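# Move the blue carton from the wall shelf to the desk

## Task

Remove the blue carton from the row of cartons on the wall shelf and set it down on the desk so that it stays there without the robot holding it. The brown cartons must stay where they were, neither moved nor rotated. The robot must not tip over or finish leaning. At the end, open the gripper and move the robot away from the carton.

## Robot and tools

ROBOT. A wheeled base with a central column carries a tilting head and two arms, left and right. Each arm has six revolute joints and a two-finger gripper. Folded, the robot is 0.73 m long, 0.62 m wide and 1.88 m tall, and its front sits 0.40 m ahead of the column. The base can drive forward or backward and turn in place. It cannot move sideways. Each finger pad presses with only about 13 to 25 N, so grip firmly and carry the carton close to the body.

FRAMES. In the base frame the origin is on the floor below the column, between the drive wheels. x points forward, y to the left and z up. The odometry frame is the base frame as it stood when the scene began. left_hand and right_hand are reported in the base frame, at the point where the fingers meet; the fingertips extend 8 mm past it. The hand's z axis runs along the fingers (quat_wxyz rotates (0,0,1) onto it) and its y axis runs across the opening.

TOOLS.
execute_actions: "actions" is a list holding one action or none. An empty list only returns the state and images. An action may contain "base", "joints", or both, plus optional "speeds". All its motions start together.
- "base" holds exactly one relative command, measured from where the base last reported itself. {"translate_m": d} drives d metres straight, forward positive, -3 to 3. {"rotate_rad": d} turns in place by d radians, counter-clockwise (left) positive, -3.2 to 3.2.
- "joints" maps joint names to absolute targets, not offsets. head_tilt_rad runs -0.61 to 1.308; 0 is about level and positive tilts down. Per arm (left_ or right_): joint1 -2.879 to 2.879, joint2 0 to 3.141, joint3 0 to 3.019, joint4 -1.692 to 1.57, joint5 -1.57 to 1.57 (positive swings the hand to the robot's right), joint6 -2.094 to 2.094 (positive rolls clockwise seen from behind the hand), all in radians. gripper_m is the fingertip gap in metres, 0 to 0.093. A joint you leave out may keep pushing toward its previous target.
- "speeds" caps top speed for this action only: translate_m 0.05 to 0.8 m/s, rotate_rad 0.1 to 1 rad/s. It has no effect on the arms. Very long slow base moves are refused.
- "cameras": a list drawn from cam_head_left, cam_head_right, cam_left_wrist, cam_right_wrist, nav_camera, all. null or omitted gives all, and [] gives none.
An unknown key, an unknown camera name or an out-of-range value rejects the whole call, and nothing moves. If a result reports a stop, any later motion calls in the same reply are skipped.
wait: seconds 0 to 10. Nothing new is commanded, and it returns state and images.
zoom_image: camera plus region [x0,y0,x1,y1] in pixels of that camera's latest full image, origin at the top left, at most 504x504.
finished_scene: scene is the current scene number. It ends the scene for good, so use it only once the carton rests on the desk, the gripper is open and the robot has moved clear.

ARM GEOMETRY. Set left joint1 to -1.57 (right joint1 to 1.57) and joints 5 and 6 to 0. The arm then moves in a forward-facing vertical plane 0.23 m to that side of the column. With a = j2 - 0.35, b = 1.05 + j2 - j3 and c = b - j4, the hand point lies 0.12 + 0.39 sin a + 0.38 cos b + 0.25 cos c m ahead and 1.46 + 0.39 cos a - 0.38 sin b - 0.25 sin c m up. c = 1.57 means fingers pointing straight down. Example: j2, j3, j4 = 0.93, 0.78, 0.14 gives about 0.60 m ahead and 1.21 m up. In practice the hand lands up to about 5 cm lower and nearer the column, and more when loaded. Rely on the reported hand position. Reach is about 1 m from the shoulder, and the hand cannot get below about 0.47 m. Loads carry best with the fingers pointing down and the hand close in.

FINE CONTROL. Changes under about 0.03 rad (0.08 rad for joints 2 and 3) may not move a joint even when it says "done". To touch something gently, step about 0.05 rad per call from your previous target.

GRIPPER. Fingers are 7 cm long. Their outside width is the gap plus 1 cm at the tips and plus 5 cm at the base. The housing is 10 cm wide and 7 cm thick, and the wrist camera sticks out 11 cm on one side. To grip, command a gap smaller than the carton; "off_target" is then expected. A reported gap staying 0.002 m or more above the target means something is held.

RESULT LINES. base_status and joint_status report how each motion ended. "done" means within tolerance; for the base it only means the wheels turned, even if they slipped. "off_target" means it stopped short and may still be pushing. "contact_stop" (base only) means a wheel stalled: back off 0.05 m before driving or turning again. "time_out" means the motion was blocked. "not_followed" or "joint command not followed" means a safety check held back arm targets because of the body, the other arm or an obstacle; move the joints just commanded back by at least 0.05 rad, or drive away. on_its_own lists what is happening uncommanded, and "held at" there is a target, not a position. base_odometry counts wheel turns only. If turned_by_wheels and turned_by_imu disagree by 0.05 rad or more, the base slipped or struck something. base_tilt is in degrees, and a drop of 0.5 or more in the forward value means the robot is leaning back. wheel_motors_off = 1 means the wheels shut off after pushing hard for about 3 s. motor_effort covers only the wheels. Joint torques and motor temperatures are listed per arm.

AVOID. Keep the arms from hitting or pressing on each other, especially near the robot's centre line. Never push hard for long; to relax a blocked arm, send its reported positions back as targets, expecting a held load to sag a little. Watch for MOTOR HOT warnings, since at 100 °C the arm goes limp and drops whatever it holds. Avoid knocking the brown cartons, dropping the blue one, or driving the column into the shelf or the desk.

CAMERAS. The head cameras sit 1.47 to 1.58 m up and look down by roughly head_tilt_rad. Each wrist camera looks along its fingers, tilted 0.62 rad; with the fingers pointing down it looks back toward the robot, so the closed fingertips appear at the image centre. nav_camera sits 0.23 m up at the front of the base.

Each tool is called after ">>>" as name(argument=value, ...), one argument or row to a line, values as JSON.

## Session

>>> execute_actions(
  actions=[],
)

Scene clock: 0.00 s.
Joint torques (N m, as the arm reports them, + toward a larger angle): no reading
Motor temperatures (°C, as the motors report them): left_arm=[31 32 34 33 33 32] | right_arm=[33 33 35 31 35 33]
base_odometry: x=+0.000 y=+0.000 heading=+0.000 (m, m, rad; odometry frame)
turned_by_wheels: +0.000 (rad since the last result)
turned_by_imu: +0.000 (rad since the last result)
base_tilt: forward=+0.4 right=+0.4 (deg)
base_status: not commanded
joint_positions: head_tilt_rad=+0.858 left_joint1_rad=-1.594 left_joint2_rad=+0.870 left_joint3_rad=+0.367 left_joint4_rad=-0.899 left_joint5_rad=-0.027 left_joint6_rad=-0.060 left_gripper_m=+0.095 right_joint1_rad=+1.570 right_joint2_rad=+0.873 right_joint3_rad=+0.423 right_joint4_rad=-0.970 right_joint5_rad=+0.023 right_joint6_rad=+0.062 right_gripper_m=+0.094
joint_status: not commanded
wheel_motors_off: 0
motor_effort: left_wheel=-1 right_wheel=+3 (%)
left_hand: x=+0.1347 y=+0.2244 z=+1.2508 quat_wxyz=(+0.425, +0.012, -0.905, -0.018) (m; base frame)
right_hand: x=+0.1533 y=-0.2295 z=+1.2546 quat_wxyz=(+0.433, -0.024, -0.901, +0.024) (m; base frame)
pictures: cam_head_left, cam_head_right, cam_left_wrist, cam_right_wrist, nav_camera
Images, in order (width x height): cam_head_left 504x504, cam_head_right 504x504, cam_left_wrist 504x504, cam_right_wrist 504x504, nav_camera 504x504.

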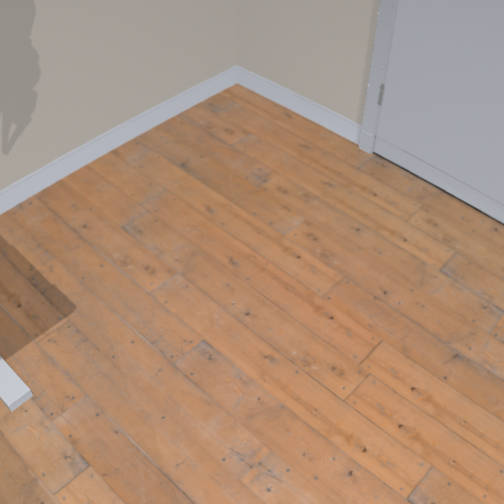

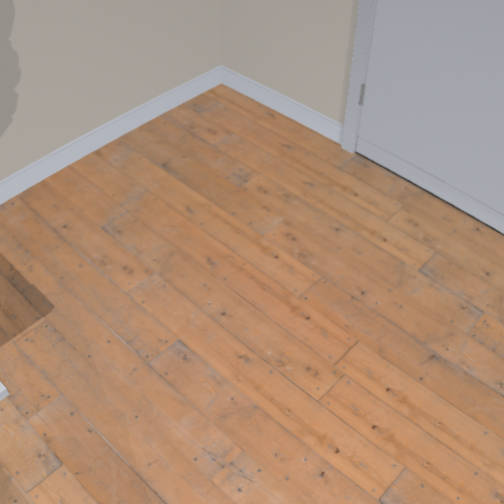

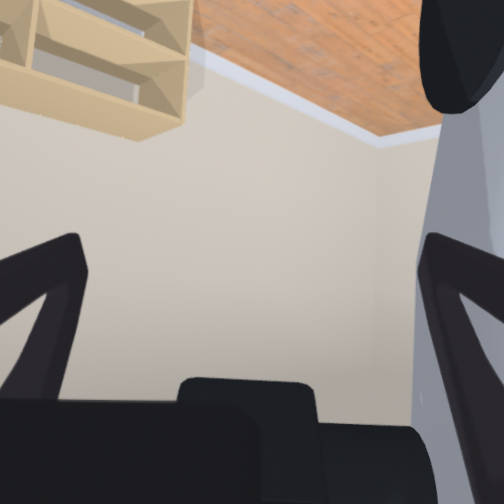

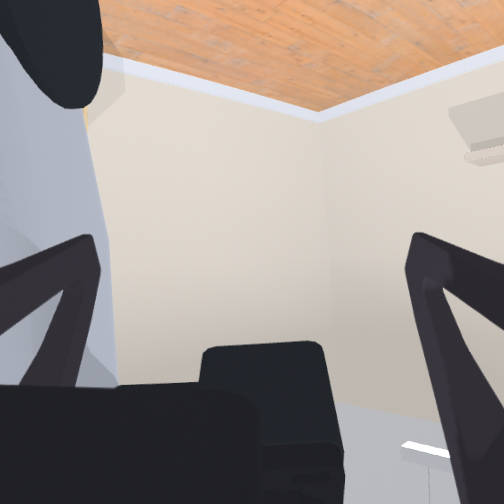

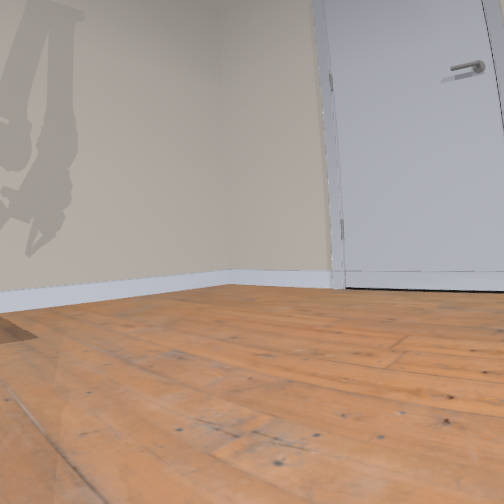

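>>> execute_actions(
  actions=[
    {"base": {"rotate_rad": 0.8}, "joints": {"head_tilt_rad": 0.45}},
  ],
)

Scene clock: 23.20 s.
Joint torques (N m, as the arm reports them, + toward a larger angle): left_arm=[-1.39 -6.76 -1.07 -1.31 -0.15  0.06] | right_arm=[-0.1  -8.02 -0.33 -0.79 -0.1   0.01]
Motor temperatures (°C, as the motors report them): left_arm=[31 32 34 33 33 32] | right_arm=[33 33 35 31 35 33]
base_odometry: x=+0.000 y=+0.000 heading=+0.798 (m, m, rad; odometry frame)
turned_by_wheels: +0.798 (rad since the last result)
turned_by_imu: +0.797 (rad since the last result)
base_tilt: forward=+0.4 right=+0.4 (deg)
base_status: done
joint_positions: head_tilt_rad=+0.468 left_joint1_rad=-1.594 left_joint2_rad=+0.870 left_joint3_rad=+0.367 left_joint4_rad=-0.899 left_joint5_rad=-0.027 left_joint6_rad=-0.060 left_gripper_m=+0.095 right_joint1_rad=+1.570 right_joint2_rad=+0.873 right_joint3_rad=+0.423 right_joint4_rad=-0.970 right_joint5_rad=+0.023 right_joint6_rad=+0.062 right_gripper_m=+0.094
joint_status: all done
wheel_motors_off: 0
motor_effort: left_wheel=-8(36) right_wheel=+8(41) (%)
left_hand: x=+0.1347 y=+0.2244 z=+1.2508 quat_wxyz=(+0.425, +0.012, -0.905, -0.018) (m; base frame)
right_hand: x=+0.1533 y=-0.2295 z=+1.2546 quat_wxyz=(+0.433, -0.024, -0.901, +0.024) (m; base frame)
pictures: cam_head_left, cam_head_right, cam_left_wrist, cam_right_wrist, nav_camera
Images, in order (width x height): cam_head_left 504x504, cam_head_right 504x504, cam_left_wrist 504x504, cam_right_wrist 504x504, nav_camera 504x504.

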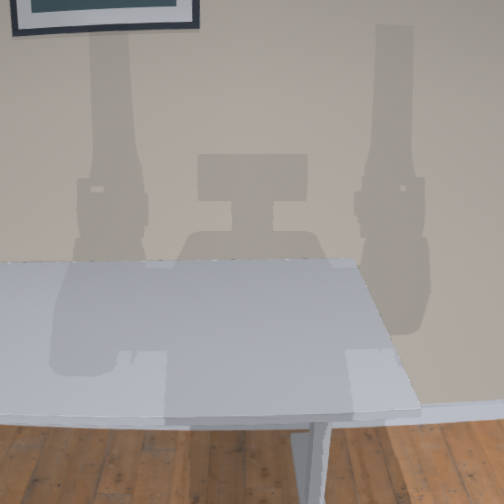

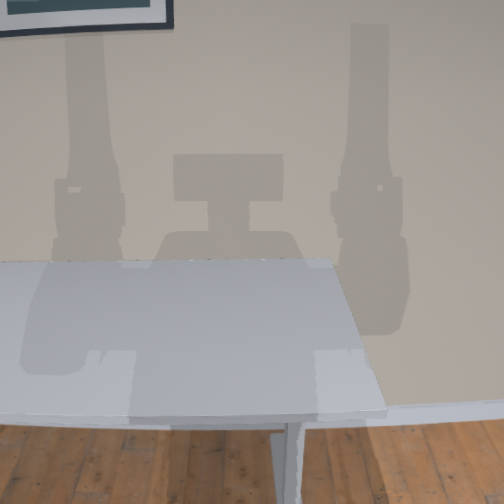

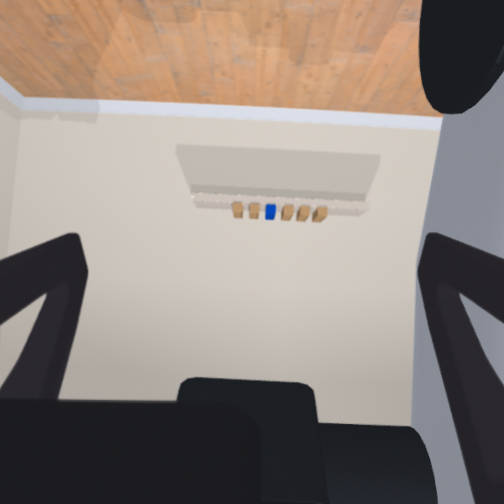

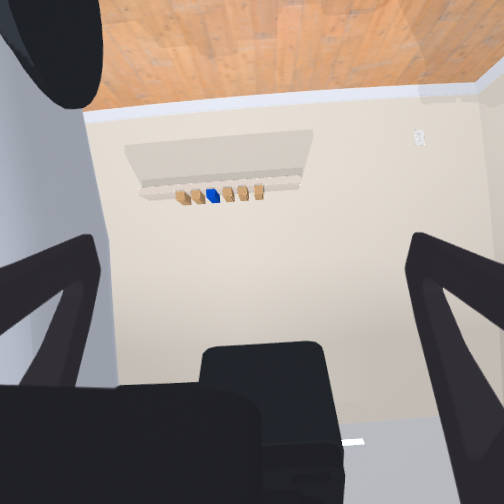

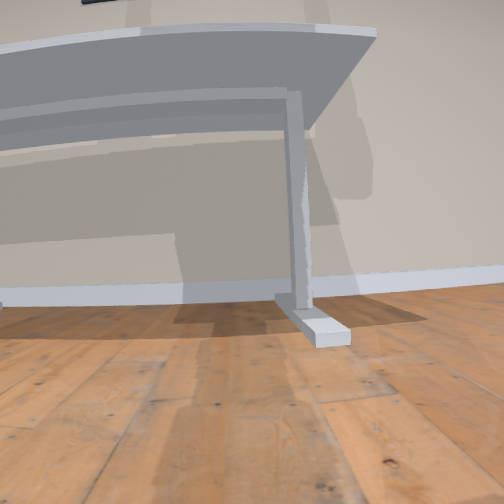

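>>> execute_actions(
  actions=[
    {"base": {"rotate_rad": 3.14}, "joints": {"head_tilt_rad": 0.25}},
  ],
)

Scene clock: 37.33 s.
Joint torques (N m, as the arm reports them, + toward a larger angle): left_arm=[-1.59 -6.82 -0.83 -1.27 -0.13 -0.01] | right_arm=[-0.12 -8.02 -0.29 -0.79 -0.1   0.01]
Motor temperatures (°C, as the motors report them): left_arm=[31 32 34 33 33 32] | right_arm=[33 34 35 31 35 33]
base_odometry: x=+0.000 y=+0.000 heading=-2.348 (m, m, rad; odometry frame)
turned_by_wheels: +3.138 (rad since the last result)
turned_by_imu: +3.134 (rad since the last result)
base_tilt: forward=+0.5 right=+0.4 (deg)
base_status: done
joint_positions: head_tilt_rad=+0.269 left_joint1_rad=-1.594 left_joint2_rad=+0.870 left_joint3_rad=+0.367 left_joint4_rad=-0.899 left_joint5_rad=-0.027 left_joint6_rad=-0.060 left_gripper_m=+0.095 right_joint1_rad=+1.570 right_joint2_rad=+0.873 right_joint3_rad=+0.423 right_joint4_rad=-0.970 right_joint5_rad=+0.023 right_joint6_rad=+0.062 right_gripper_m=+0.094
joint_status: all done
wheel_motors_off: 0
motor_effort: left_wheel=-8(33) right_wheel=+7(32) (%)
left_hand: x=+0.1347 y=+0.2244 z=+1.2508 quat_wxyz=(+0.425, +0.012, -0.905, -0.018) (m; base frame)
right_hand: x=+0.1533 y=-0.2295 z=+1.2546 quat_wxyz=(+0.433, -0.024, -0.901, +0.024) (m; base frame)
pictures: cam_head_left, cam_head_right, cam_left_wrist, cam_right_wrist, nav_camera
Images, in order (width x height): cam_head_left 504x504, cam_head_right 504x504, cam_left_wrist 504x504, cam_right_wrist 504x504, nav_camera 504x504.

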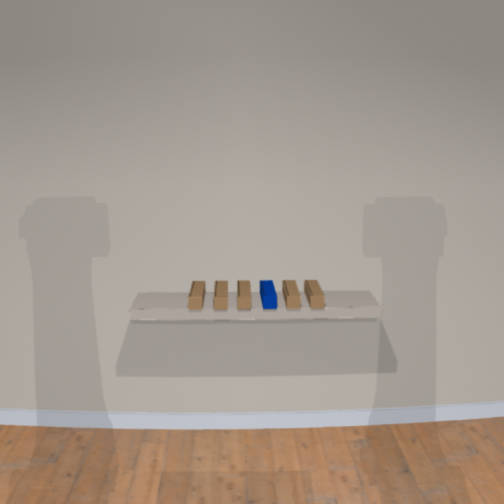

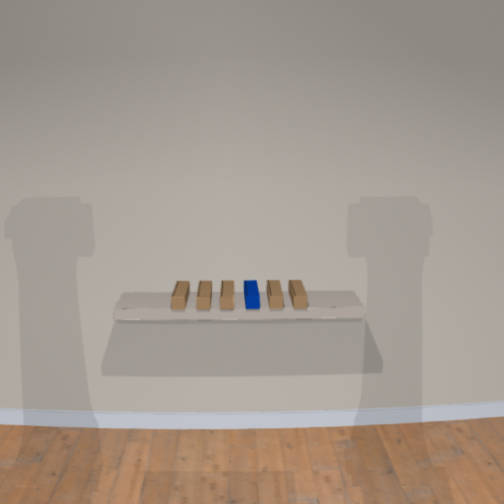

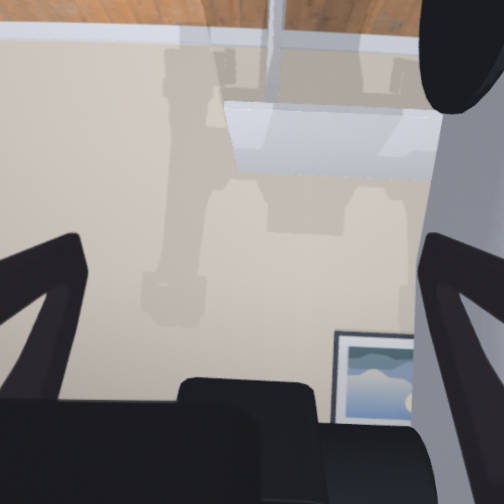

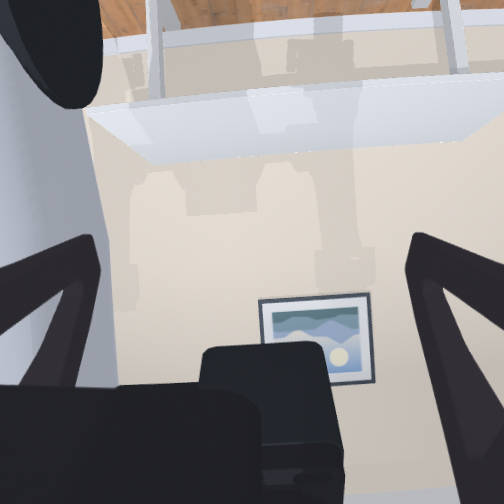

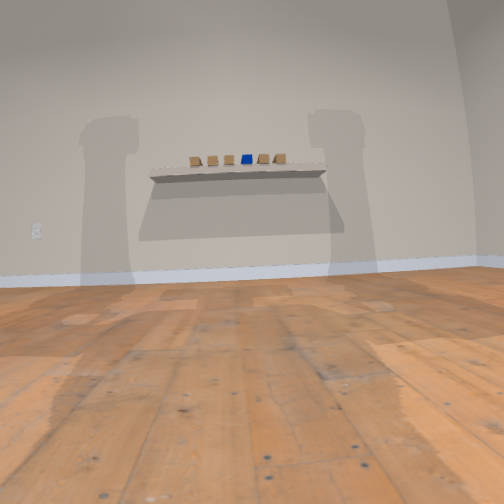

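>>> zoom_image(
  camera="cam_head_left",
  region=[120, 260, 400, 340],
)

>>> zoom_image(
  camera="nav_camera",
  region=[140, 130, 340, 200],
)

Region (120, 260, 400, 340) of cam_head_left's 504x504 image, scaled by 1.800, with more detail than that image has; it fills the top 144 rows of this view, and the rest is white.

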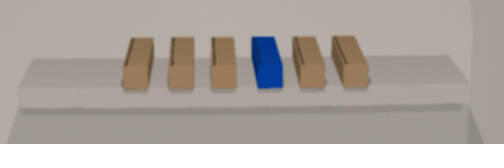

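Region (140, 130, 340, 200) of nav_camera's 504x504 image, scaled by 2.520, with more detail than that image has; it fills the top 176 rows of this view, and the rest is white.

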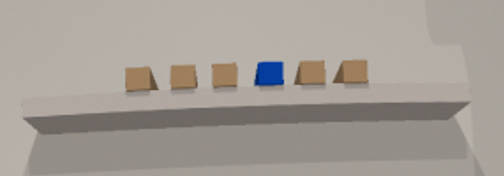

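>>> execute_actions(
  actions=[
    {"base": {"rotate_rad": -0.171}, "joints": {"head_tilt_rad": 0.5}},
  ],
  cameras=[],
)

>>> execute_actions(
  actions=[
    {"base": {"translate_m": 1.43}, "joints": {"head_tilt_rad": 0.65, "left_joint1_rad": -1.57, "left_joint2_rad": 1.7, "left_joint3_rad": 1.22, "left_joint4_rad": -0.04, "left_joint5_rad": 0, "left_joint6_rad": 0, "left_gripper_m": 0.075}},
  ],
  cameras=[],
)

>>> execute_actions(
  actions=[
    {"base": {"rotate_rad": 0.211}},
  ],
)

Scene clock: 125.27 s.
Joint torques (N m, as the arm reports them, + toward a larger angle): left_arm=[-0.98 -7.   -1.09 -1.16 -0.14  0.05] | right_arm=[-0.09 -8.04 -0.32 -0.76 -0.1   0.01]
Motor temperatures (°C, as the motors report them): left_arm=[31 33 34 33 33 32] | right_arm=[33 34 35 31 35 33]
base_odometry: x=+0.000 y=+0.000 heading=-2.516 (m, m, rad; odometry frame)
turned_by_wheels: -0.169 (rad since the last result)
turned_by_imu: -0.168 (rad since the last result)
base_tilt: forward=+0.4 right=+0.4 (deg)
base_status: done
joint_positions: head_tilt_rad=+0.504 left_joint1_rad=-1.594 left_joint2_rad=+0.870 left_joint3_rad=+0.367 left_joint4_rad=-0.899 left_joint5_rad=-0.027 left_joint6_rad=-0.060 left_gripper_m=+0.095 right_joint1_rad=+1.570 right_joint2_rad=+0.873 right_joint3_rad=+0.423 right_joint4_rad=-0.970 right_joint5_rad=+0.023 right_joint6_rad=+0.062 right_gripper_m=+0.094
joint_status: all done
wheel_motors_off: 0
motor_effort: left_wheel=+8(30) right_wheel=-7(30) (%)
left_hand: x=+0.1347 y=+0.2244 z=+1.2508 quat_wxyz=(+0.425, +0.012, -0.905, -0.018) (m; base frame)
right_hand: x=+0.1533 y=-0.2295 z=+1.2546 quat_wxyz=(+0.433, -0.024, -0.901, +0.024) (m; base frame)
pictures: none
No camera images: the call's "cameras" was empty. Leave "cameras" out to get every camera's image.

Scene clock: 129.03 s.
Joint torques (N m, as the arm reports them, + toward a larger angle): left_arm=[ -0.74 -18.6    0.54   1.11  -0.02   0.13] | right_arm=[ 0.01 -8.06 -0.35 -0.74 -0.1   0.02]
Motor temperatures (°C, as the motors report them): left_arm=[31 33 34 33 33 32] | right_arm=[33 34 35 31 35 33]
base_odometry: x=-1.159 y=-0.838 heading=-2.515 (m, m, rad; odometry frame)
turned_by_wheels: +0.002 (rad since the last result)
turned_by_imu: +0.004 (rad since the last result)
base_tilt: forward=+0.4 right=+0.4 (deg)
base_status: done
joint_positions: head_tilt_rad=+0.653 left_joint1_rad=-1.574 left_joint2_rad=+1.702 left_joint3_rad=+1.222 left_joint4_rad=-0.047 left_joint5_rad=-0.002 left_joint6_rad=-0.007 left_gripper_m=+0.075 right_joint1_rad=+1.570 right_joint2_rad=+0.873 right_joint3_rad=+0.424 right_joint4_rad=-0.970 right_joint5_rad=+0.023 right_joint6_rad=+0.062 right_gripper_m=+0.094
joint_status: all done
wheel_motors_off: 0
motor_effort: left_wheel=+1(68) right_wheel=-2(44) (%)
left_hand: x=+0.5150 y=+0.2228 z=+0.9106 quat_wxyz=(+0.002, +0.003, -1.000, +0.000) (m; base frame)
right_hand: x=+0.1539 y=-0.2295 z=+1.2544 quat_wxyz=(+0.433, -0.024, -0.901, +0.024) (m; base frame)
pictures: none
No camera images: the call's "cameras" was empty. Leave "cameras" out to get every camera's image.

Scene clock: 130.47 s.
Joint torques (N m, as the arm reports them, + toward a larger angle): left_arm=[ -1.44 -18.36   0.35   1.06  -0.13   0.14] | right_arm=[-0.05 -8.   -0.37 -0.76 -0.1   0.01]
Motor temperatures (°C, as the motors report them): left_arm=[31 33 34 33 33 32] | right_arm=[33 34 35 31 35 33]
base_odometry: x=-1.159 y=-0.838 heading=-2.306 (m, m, rad; odometry frame)
turned_by_wheels: +0.209 (rad since the last result)
turned_by_imu: +0.209 (rad since the last result)
base_tilt: forward=+0.4 right=+0.4 (deg)
base_status: done
joint_positions: head_tilt_rad=+0.653 left_joint1_rad=-1.566 left_joint2_rad=+1.702 left_joint3_rad=+1.221 left_joint4_rad=-0.047 left_joint5_rad=-0.002 left_joint6_rad=-0.007 left_gripper_m=+0.075 right_joint1_rad=+1.570 right_joint2_rad=+0.873 right_joint3_rad=+0.424 right_joint4_rad=-0.970 right_joint5_rad=+0.023 right_joint6_rad=+0.062 right_gripper_m=+0.094
joint_status: not commanded
wheel_motors_off: 0
motor_effort: left_wheel=-2(57) right_wheel=+2(35) (%)
left_hand: x=+0.5148 y=+0.2282 z=+0.9106 quat_wxyz=(+0.002, +0.005, -1.000, -0.003) (m; base frame)
right_hand: x=+0.1539 y=-0.2295 z=+1.2544 quat_wxyz=(+0.433, -0.024, -0.901, +0.024) (m; base frame)
pictures: cam_head_left, cam_head_right, cam_left_wrist, cam_right_wrist, nav_camera
Images, in order (width x height): cam_head_left 504x504, cam_head_right 504x504, cam_left_wrist 504x504, cam_right_wrist 504x504, nav_camera 504x504.

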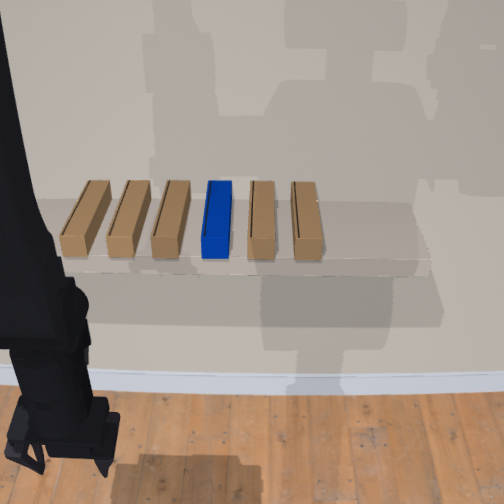

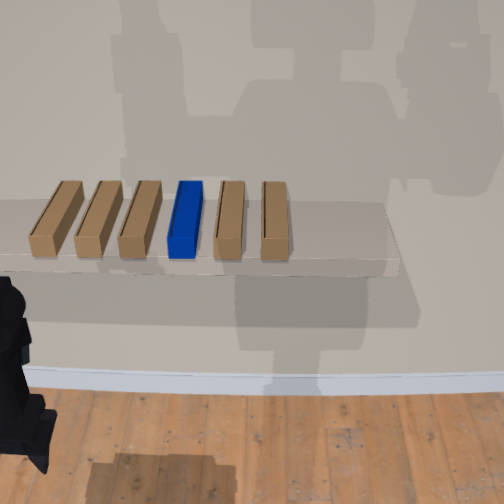

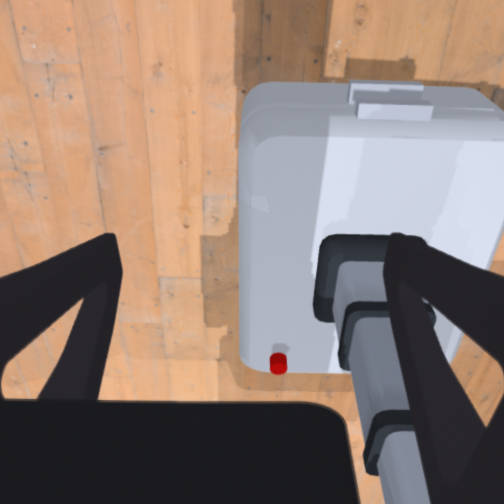

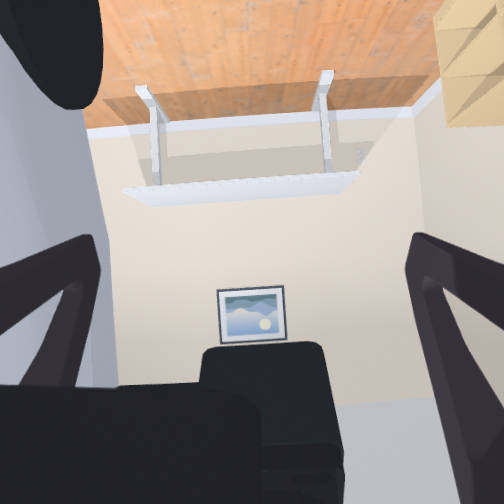

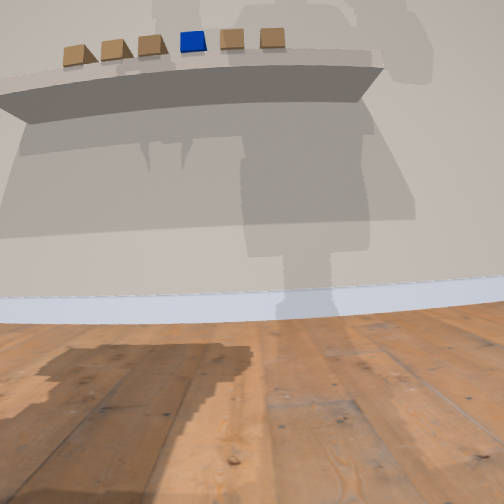

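>>> zoom_image(
  camera="cam_head_left",
  region=[40, 160, 340, 290],
)

>>> zoom_image(
  camera="cam_left_wrist",
  region=[100, 0, 400, 300],
)

>>> zoom_image(
  camera="nav_camera",
  region=[130, 10, 330, 110],
)

Region (40, 160, 340, 290) of cam_head_left's 504x504 image, scaled by 1.680, with more detail than that image has; it fills the top 218 rows of this view, and the rest is white.

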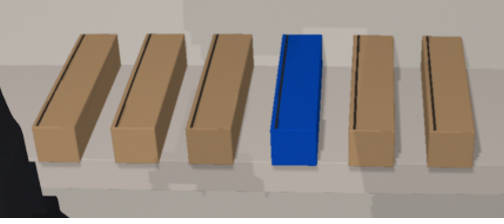

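Region (100, 0, 400, 300) of cam_left_wrist's 504x504 image, scaled by 1.680, with more detail than that image has.

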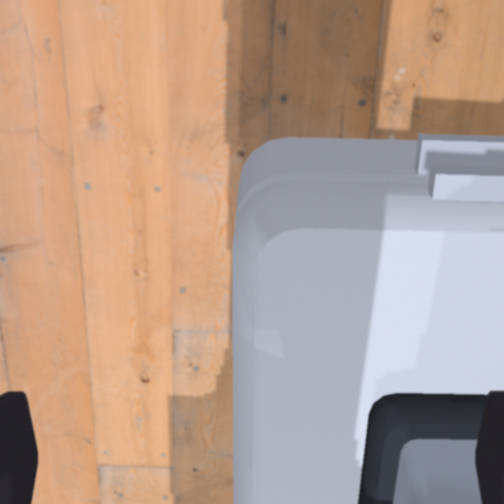

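Region (130, 10, 330, 110) of nav_camera's 504x504 image, scaled by 2.520, with more detail than that image has.

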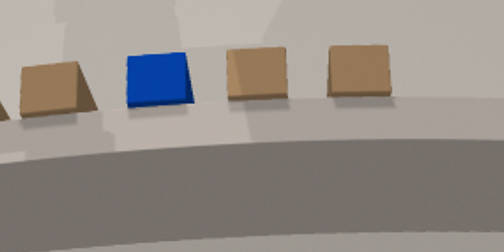

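>>> execute_actions(
  actions=[
    {"base": {"rotate_rad": -0.18}, "joints": {"head_tilt_rad": 0.85}},
  ],
  cameras=[],
)

>>> execute_actions(
  actions=[
    {"base": {"translate_m": 0.55}},
  ],
  cameras=[],
)

>>> execute_actions(
  actions=[
    {"base": {"rotate_rad": 0.155}},
  ],
)

Scene clock: 251.83 s.
Joint torques (N m, as the arm reports them, + toward a larger angle): left_arm=[ -0.49 -17.93   0.51   1.21  -0.06   0.08] | right_arm=[-0.01 -7.97 -0.36 -0.77 -0.1   0.01]
Motor temperatures (°C, as the motors report them): left_arm=[31 37 34 33 33 32] | right_arm=[33 34 35 31 35 33]
base_odometry: x=-1.159 y=-0.838 heading=-2.483 (m, m, rad; odometry frame)
turned_by_wheels: -0.177 (rad since the last result)
turned_by_imu: -0.176 (rad since the last result)
base_tilt: forward=+0.4 right=+0.4 (deg)
base_status: done
joint_positions: head_tilt_rad=+0.851 left_joint1_rad=-1.572 left_joint2_rad=+1.702 left_joint3_rad=+1.221 left_joint4_rad=-0.047 left_joint5_rad=-0.002 left_joint6_rad=-0.007 left_gripper_m=+0.075 right_joint1_rad=+1.570 right_joint2_rad=+0.873 right_joint3_rad=+0.424 right_joint4_rad=-0.970 right_joint5_rad=+0.023 right_joint6_rad=+0.062 right_gripper_m=+0.094
joint_status: all done
wheel_motors_off: 0
motor_effort: left_wheel=+1(56) right_wheel=-1(26) (%)
left_hand: x=+0.5146 y=+0.2237 z=+0.9106 quat_wxyz=(+0.002, +0.003, -1.000, +0.000) (m; base frame)
right_hand: x=+0.1539 y=-0.2295 z=+1.2544 quat_wxyz=(+0.433, -0.024, -0.901, +0.024) (m; base frame)
pictures: none
No camera images: the call's "cameras" was empty. Leave "cameras" out to get every camera's image.

Scene clock: 254.27 s.
Joint torques (N m, as the arm reports them, + toward a larger angle): left_arm=[ -1.3  -18.14   0.36   1.07  -0.04   0.09] | right_arm=[-0.12 -8.01 -0.47 -0.78 -0.1   0.01]
Motor temperatures (°C, as the motors report them): left_arm=[31 37 34 33 33 32] | right_arm=[33 34 35 31 35 33]
base_odometry: x=-1.594 y=-1.175 heading=-2.482 (m, m, rad; odometry frame)
turned_by_wheels: +0.001 (rad since the last result)
turned_by_imu: +0.002 (rad since the last result)
base_tilt: forward=+0.4 right=+0.4 (deg)
base_status: done
joint_positions: head_tilt_rad=+0.852 left_joint1_rad=-1.572 left_joint2_rad=+1.702 left_joint3_rad=+1.222 left_joint4_rad=-0.046 left_joint5_rad=-0.002 left_joint6_rad=-0.007 left_gripper_m=+0.075 right_joint1_rad=+1.570 right_joint2_rad=+0.873 right_joint3_rad=+0.425 right_joint4_rad=-0.970 right_joint5_rad=+0.023 right_joint6_rad=+0.062 right_gripper_m=+0.094
joint_status: not commanded
wheel_motors_off: 0
motor_effort: left_wheel=+2(67) right_wheel=-1(56) (%)
left_hand: x=+0.5156 y=+0.2240 z=+0.9107 quat_wxyz=(+0.001, +0.003, -1.000, +0.000) (m; base frame)
right_hand: x=+0.1547 y=-0.2295 z=+1.2542 quat_wxyz=(+0.432, -0.024, -0.901, +0.024) (m; base frame)
pictures: none
No camera images: the call's "cameras" was empty. Leave "cameras" out to get every camera's image.

Scene clock: 255.50 s.
Joint torques (N m, as the arm reports them, + toward a larger angle): left_arm=[ -1.61 -18.48   0.39   1.06  -0.07   0.13] | right_arm=[-0.04 -8.22 -0.43 -0.78 -0.1   0.01]
Motor temperatures (°C, as the motors report them): left_arm=[31 37 34 33 33 32] | right_arm=[33 34 35 31 35 33]
base_odometry: x=-1.594 y=-1.175 heading=-2.329 (m, m, rad; odometry frame)
turned_by_wheels: +0.153 (rad since the last result)
turned_by_imu: +0.153 (rad since the last result)
base_tilt: forward=+0.4 right=+0.4 (deg)
base_status: done
joint_positions: head_tilt_rad=+0.852 left_joint1_rad=-1.567 left_joint2_rad=+1.702 left_joint3_rad=+1.221 left_joint4_rad=-0.046 left_joint5_rad=-0.002 left_joint6_rad=-0.007 left_gripper_m=+0.075 right_joint1_rad=+1.570 right_joint2_rad=+0.873 right_joint3_rad=+0.425 right_joint4_rad=-0.970 right_joint5_rad=+0.023 right_joint6_rad=+0.062 right_gripper_m=+0.094
joint_status: not commanded
wheel_motors_off: 0
motor_effort: left_wheel=+0(55) right_wheel=+2(35) (%)
left_hand: x=+0.5151 y=+0.2274 z=+0.9107 quat_wxyz=(+0.002, +0.004, -1.000, -0.002) (m; base frame)
right_hand: x=+0.1547 y=-0.2295 z=+1.2542 quat_wxyz=(+0.432, -0.024, -0.901, +0.024) (m; base frame)
pictures: cam_head_left, cam_head_right, cam_left_wrist, cam_right_wrist, nav_camera
Images, in order (width x height): cam_head_left 504x504, cam_head_right 504x504, cam_left_wrist 504x504, cam_right_wrist 504x504, nav_camera 504x504.

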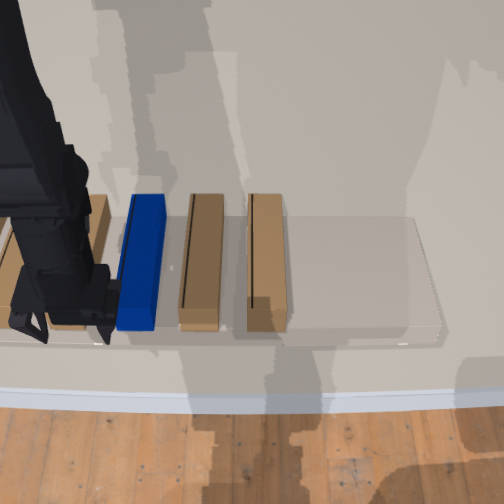

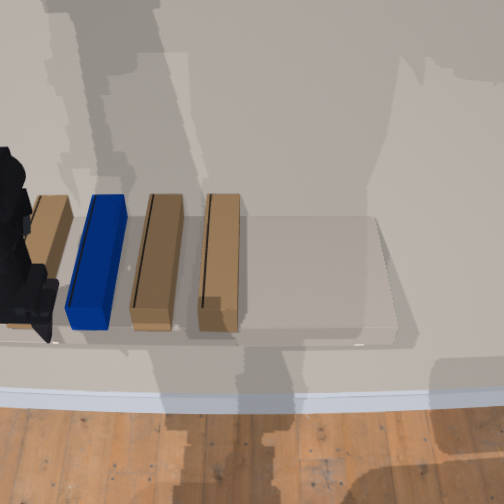

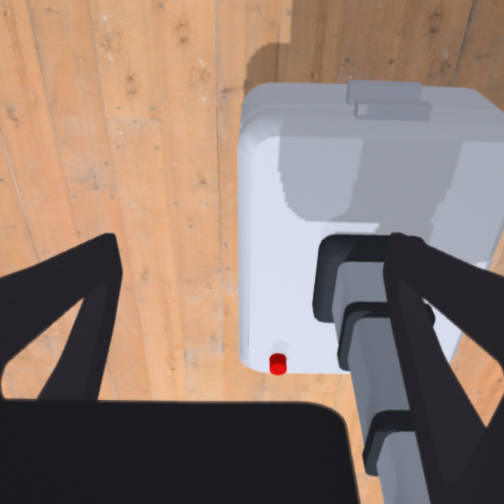

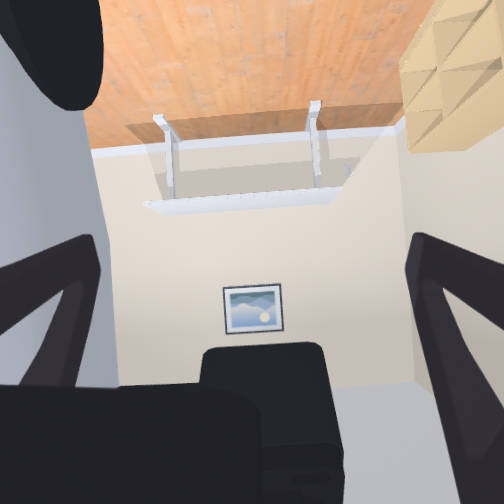

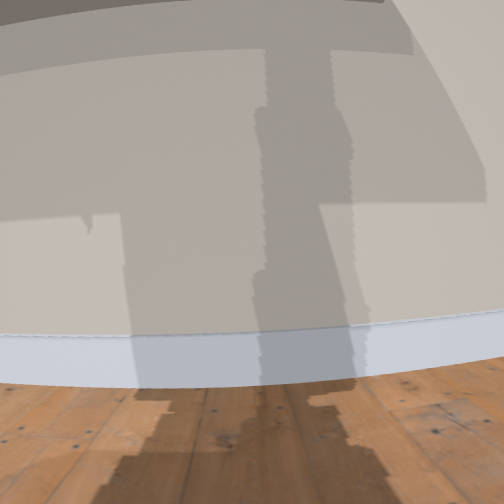

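>>> zoom_image(
  camera="cam_head_left",
  region=[0, 170, 300, 370],
)

>>> zoom_image(
  camera="cam_head_right",
  region=[0, 170, 300, 370],
)

Region (0, 170, 300, 370) of cam_head_left's 504x504 image, scaled by 1.680, with more detail than that image has.

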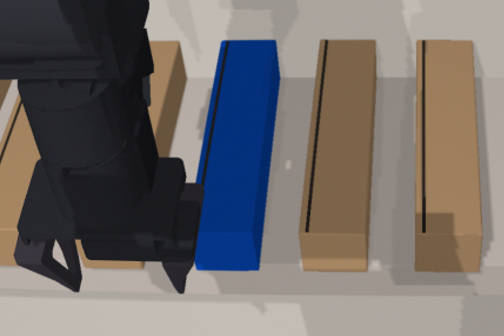

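Region (0, 170, 300, 370) of cam_head_right's 504x504 image, scaled by 1.680, with more detail than that image has.

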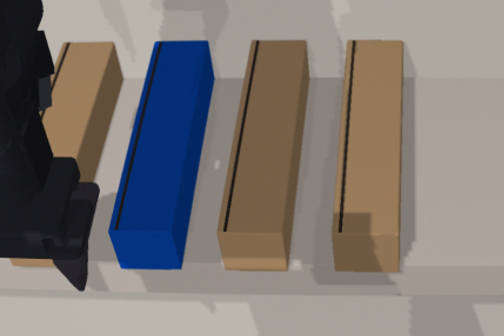

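>>> execute_actions(
  actions=[
    {"base": {"rotate_rad": -0.046}, "joints": {"head_tilt_rad": 1.0, "left_joint4_rad": 0.115, "left_joint6_rad": -0.055, "left_gripper_m": 0.08}},
  ],
  cameras=[],
)

>>> execute_actions(
  actions=[
    {"base": {"translate_m": 0.19}, "speeds": {"translate_m": 0.3}},
  ],
  cameras=["cam_head_left", "cam_head_right", "cam_left_wrist"],
)

Scene clock: 376.37 s.
Joint torques (N m, as the arm reports them, + toward a larger angle): left_arm=[ -1.03 -18.5    0.84   1.41  -0.08  -0.05] | right_arm=[-0.22 -8.   -0.47 -0.77 -0.1   0.01]
Motor temperatures (°C, as the motors report them): left_arm=[31 38 34 33 33 32] | right_arm=[33 34 35 31 35 33]
base_odometry: x=-1.594 y=-1.175 heading=-2.373 (m, m, rad; odometry frame)
turned_by_wheels: -0.044 (rad since the last result)
turned_by_imu: -0.044 (rad since the last result)
base_tilt: forward=+0.4 right=+0.4 (deg)
base_status: done
joint_positions: head_tilt_rad=+1.000 left_joint1_rad=-1.572 left_joint2_rad=+1.702 left_joint3_rad=+1.221 left_joint4_rad=+0.109 left_joint5_rad=-0.002 left_joint6_rad=-0.050 left_gripper_m=+0.080 right_joint1_rad=+1.570 right_joint2_rad=+0.873 right_joint3_rad=+0.425 right_joint4_rad=-0.970 right_joint5_rad=+0.023 right_joint6_rad=+0.062 right_gripper_m=+0.094
joint_status: all done
wheel_motors_off: 0
motor_effort: left_wheel=+1(43) right_wheel=+0(11) (%)
left_hand: x=+0.5531 y=+0.2239 z=+0.9135 quat_wxyz=(-0.076, +0.025, -0.997, +0.002) (m; base frame)
right_hand: x=+0.1547 y=-0.2295 z=+1.2542 quat_wxyz=(+0.432, -0.024, -0.901, +0.024) (m; base frame)
pictures: none
No camera images: the call's "cameras" was empty. Leave "cameras" out to get every camera's image.

Scene clock: 378.23 s.
Joint torques (N m, as the arm reports them, + toward a larger angle): left_arm=[ -0.8  -18.81   0.86   1.49  -0.08   0.02] | right_arm=[-0.07 -8.16 -0.48 -0.75 -0.1   0.01]
Motor temperatures (°C, as the motors report them): left_arm=[31 38 34 33 33 32] | right_arm=[33 34 35 31 35 33]
base_odometry: x=-1.731 y=-1.307 heading=-2.371 (m, m, rad; odometry frame)
turned_by_wheels: +0.002 (rad since the last result)
turned_by_imu: +0.003 (rad since the last result)
base_tilt: forward=+0.4 right=+0.4 (deg)
base_status: done
joint_positions: head_tilt_rad=+1.001 left_joint1_rad=-1.571 left_joint2_rad=+1.702 left_joint3_rad=+1.220 left_joint4_rad=+0.109 left_joint5_rad=-0.002 left_joint6_rad=-0.050 left_gripper_m=+0.080 right_joint1_rad=+1.570 right_joint2_rad=+0.873 right_joint3_rad=+0.425 right_joint4_rad=-0.970 right_joint5_rad=+0.023 right_joint6_rad=+0.062 right_gripper_m=+0.094
joint_status: not commanded
wheel_motors_off: 0
motor_effort: left_wheel=+1(67) right_wheel=-1(49) (%)
left_hand: x=+0.5527 y=+0.2250 z=+0.9135 quat_wxyz=(-0.075, +0.025, -0.997, +0.001) (m; base frame)
right_hand: x=+0.1543 y=-0.2295 z=+1.2543 quat_wxyz=(+0.432, -0.024, -0.901, +0.024) (m; base frame)
pictures: cam_head_left, cam_head_right, cam_left_wrist
Images, in order (width x height): cam_head_left 504x504, cam_head_right 504x504, cam_left_wrist 504x504.

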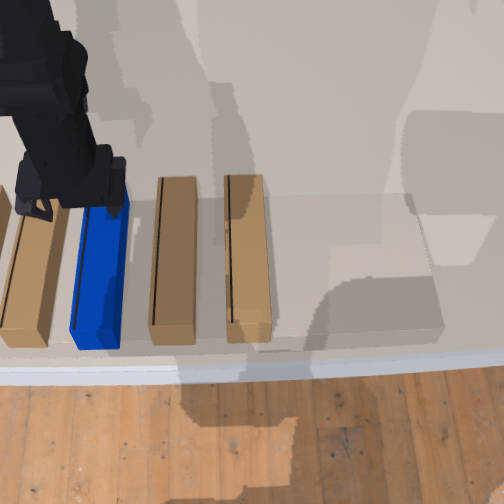

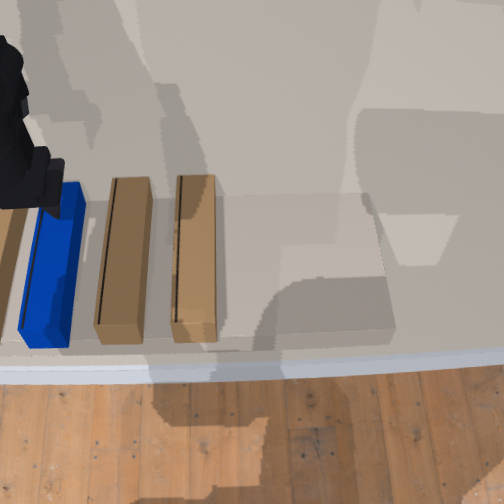

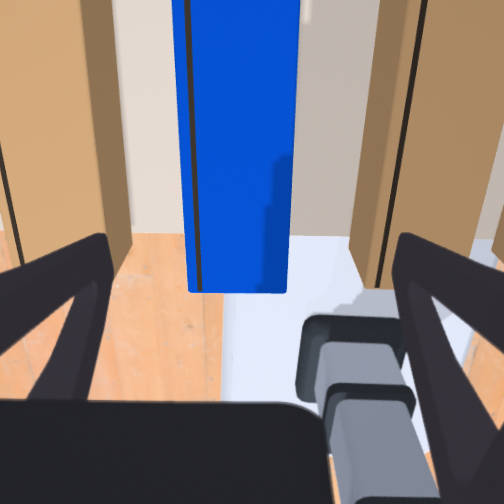

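>>> execute_actions(
  actions=[
    {"base": {"rotate_rad": 0.017}},
  ],
  cameras=[],
)

>>> execute_actions(
  actions=[
    {"base": {"translate_m": 0.044}, "speeds": {"translate_m": 0.15}, "joints": {"left_joint2_rad": 1.815, "left_joint3_rad": 1.31, "left_joint4_rad": 0.14}},
  ],
  cameras=["cam_head_left", "cam_head_right", "cam_left_wrist"],
)

Scene clock: 431.20 s.
Joint torques (N m, as the arm reports them, + toward a larger angle): left_arm=[ -0.84 -18.49   0.91   1.2   -0.13   0.01] | right_arm=[-0.16 -8.   -0.38 -0.78 -0.1   0.01]
Motor temperatures (°C, as the motors report them): left_arm=[31 39 34 33 33 32] | right_arm=[33 34 35 31 35 33]
base_odometry: x=-1.731 y=-1.307 heading=-2.356 (m, m, rad; odometry frame)
turned_by_wheels: +0.015 (rad since the last result)
turned_by_imu: +0.016 (rad since the last result)
base_tilt: forward=+0.4 right=+0.4 (deg)
base_status: done
joint_positions: head_tilt_rad=+1.001 left_joint1_rad=-1.567 left_joint2_rad=+1.702 left_joint3_rad=+1.219 left_joint4_rad=+0.109 left_joint5_rad=-0.002 left_joint6_rad=-0.050 left_gripper_m=+0.080 right_joint1_rad=+1.570 right_joint2_rad=+0.873 right_joint3_rad=+0.425 right_joint4_rad=-0.970 right_joint5_rad=+0.023 right_joint6_rad=+0.062 right_gripper_m=+0.094
joint_status: not commanded
wheel_motors_off: 0
motor_effort: left_wheel=-1(44) right_wheel=+0(41) (%)
left_hand: x=+0.5520 y=+0.2277 z=+0.9134 quat_wxyz=(-0.075, +0.026, -0.997, -0.001) (m; base frame)
right_hand: x=+0.1543 y=-0.2295 z=+1.2543 quat_wxyz=(+0.432, -0.024, -0.901, +0.024) (m; base frame)
pictures: none
No camera images: the call's "cameras" was empty. Leave "cameras" out to get every camera's image.

Scene clock: 432.37 s.
Joint torques (N m, as the arm reports them, + toward a larger angle): left_arm=[ -1.3  -17.63   0.66   1.54  -0.06   0.  ] | right_arm=[-0.09 -7.99 -0.21 -0.81 -0.1   0.01]
Motor temperatures (°C, as the motors report them): left_arm=[31 39 34 33 33 32] | right_arm=[33 34 35 31 35 33]
base_odometry: x=-1.762 y=-1.338 heading=-2.354 (m, m, rad; odometry frame)
turned_by_wheels: +0.002 (rad since the last result)
turned_by_imu: +0.002 (rad since the last result)
base_tilt: forward=+0.4 right=+0.4 (deg)
base_status: done
joint_positions: head_tilt_rad=+1.001 left_joint1_rad=-1.567 left_joint2_rad=+1.801 left_joint3_rad=+1.311 left_joint4_rad=+0.133 left_joint5_rad=-0.002 left_joint6_rad=-0.050 left_gripper_m=+0.080 right_joint1_rad=+1.570 right_joint2_rad=+0.873 right_joint3_rad=+0.423 right_joint4_rad=-0.970 right_joint5_rad=+0.023 right_joint6_rad=+0.062 right_gripper_m=+0.094
joint_status: all done
wheel_motors_off: 0
motor_effort: left_wheel=+2(54) right_wheel=-1(42) (%)
left_hand: x=+0.5598 y=+0.2276 z=+0.8765 quat_wxyz=(-0.084, +0.026, -0.996, +0.000) (m; base frame)
right_hand: x=+0.1533 y=-0.2295 z=+1.2546 quat_wxyz=(+0.433, -0.024, -0.901, +0.024) (m; base frame)
pictures: cam_head_left, cam_head_right, cam_left_wrist
Images, in order (width x height): cam_head_left 504x504, cam_head_right 504x504, cam_left_wrist 504x504.

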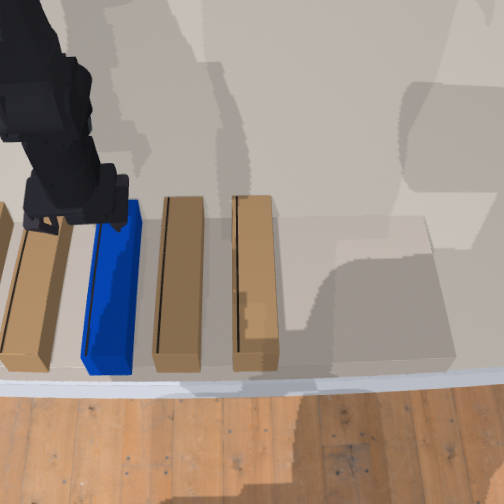

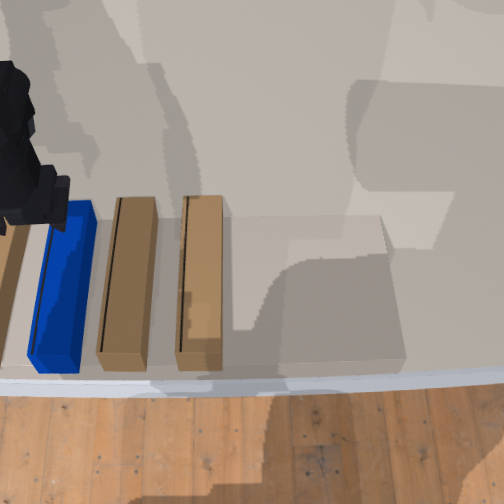

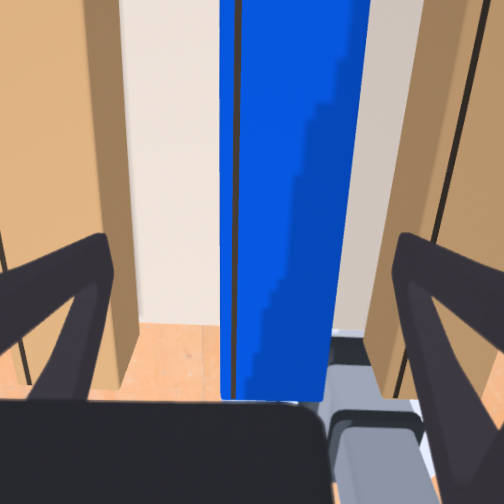

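>>> execute_actions(
  actions=[
    {"base": {"rotate_rad": -0.017}, "joints": {"left_joint2_rad": 1.955, "left_joint3_rad": 1.437, "left_joint4_rad": 0.15}},
  ],
  cameras=["cam_head_left", "cam_left_wrist"],
)

Scene clock: 474.20 s.
Joint torques (N m, as the arm reports them, + toward a larger angle): left_arm=[ -0.55 -18.6    0.86   1.45  -0.07   0.  ] | right_arm=[-0.07 -7.78 -0.35 -0.77 -0.11  0.01]
Motor temperatures (°C, as the motors report them): left_arm=[31 39 34 33 33 32] | right_arm=[33 34 35 31 35 33]
base_odometry: x=-1.762 y=-1.338 heading=-2.370 (m, m, rad; odometry frame)
turned_by_wheels: -0.015 (rad since the last result)
turned_by_imu: -0.015 (rad since the last result)
base_tilt: forward=+0.4 right=+0.4 (deg)
base_status: done
joint_positions: head_tilt_rad=+1.001 left_joint1_rad=-1.572 left_joint2_rad=+1.953 left_joint3_rad=+1.433 left_joint4_rad=+0.145 left_joint5_rad=-0.002 left_joint6_rad=-0.050 left_gripper_m=+0.080 right_joint1_rad=+1.570 right_joint2_rad=+0.873 right_joint3_rad=+0.423 right_joint4_rad=-0.970 right_joint5_rad=+0.023 right_joint6_rad=+0.062 right_gripper_m=+0.094
joint_status: all done
wheel_motors_off: 0
motor_effort: left_wheel=+0(43) right_wheel=+0(40) (%)
left_hand: x=+0.5461 y=+0.2235 z=+0.8173 quat_wxyz=(-0.074, +0.025, -0.997, +0.002) (m; base frame)
right_hand: x=+0.1533 y=-0.2295 z=+1.2546 quat_wxyz=(+0.433, -0.024, -0.901, +0.024) (m; base frame)
pictures: cam_head_left, cam_left_wrist
Images, in order (width x height): cam_head_left 504x504, cam_left_wrist 504x504.

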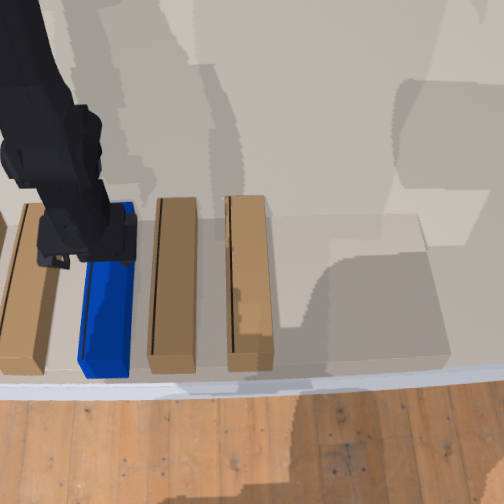

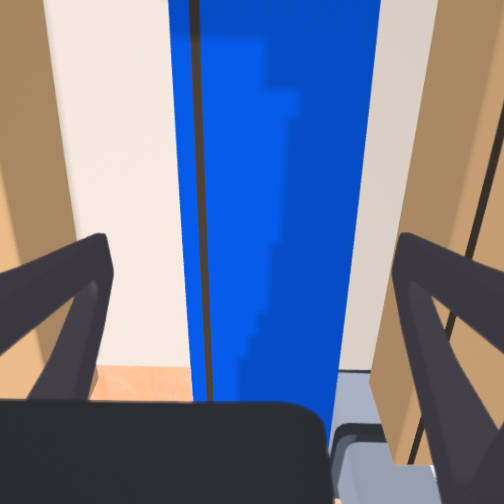

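>>> zoom_image(
  camera="cam_left_wrist",
  region=[300, 100, 504, 304],
)

>>> zoom_image(
  camera="cam_head_left",
  region=[0, 180, 220, 400],
)

Region (300, 100, 504, 304) of cam_left_wrist's 504x504 image, scaled by 2.471, with more detail than that image has.

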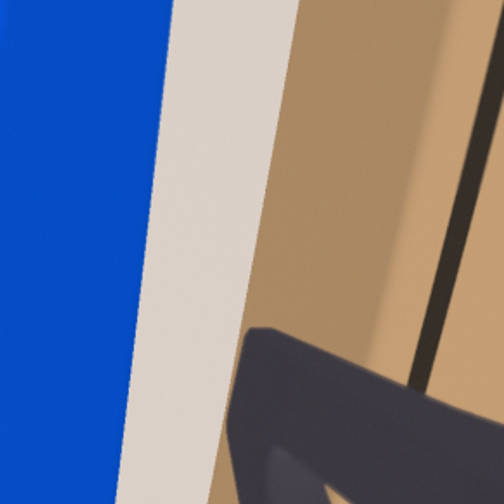

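Region (0, 180, 220, 400) of cam_head_left's 504x504 image, scaled by 2.291, with more detail than that image has.

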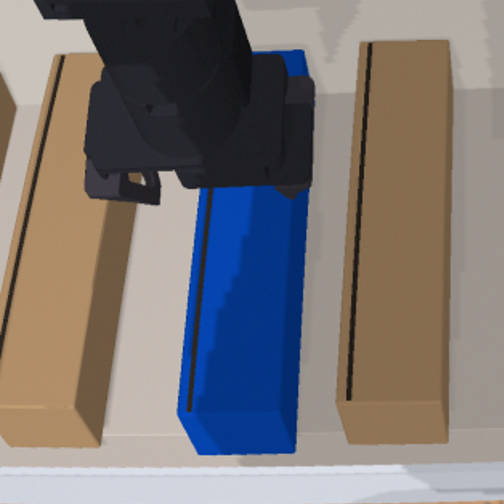

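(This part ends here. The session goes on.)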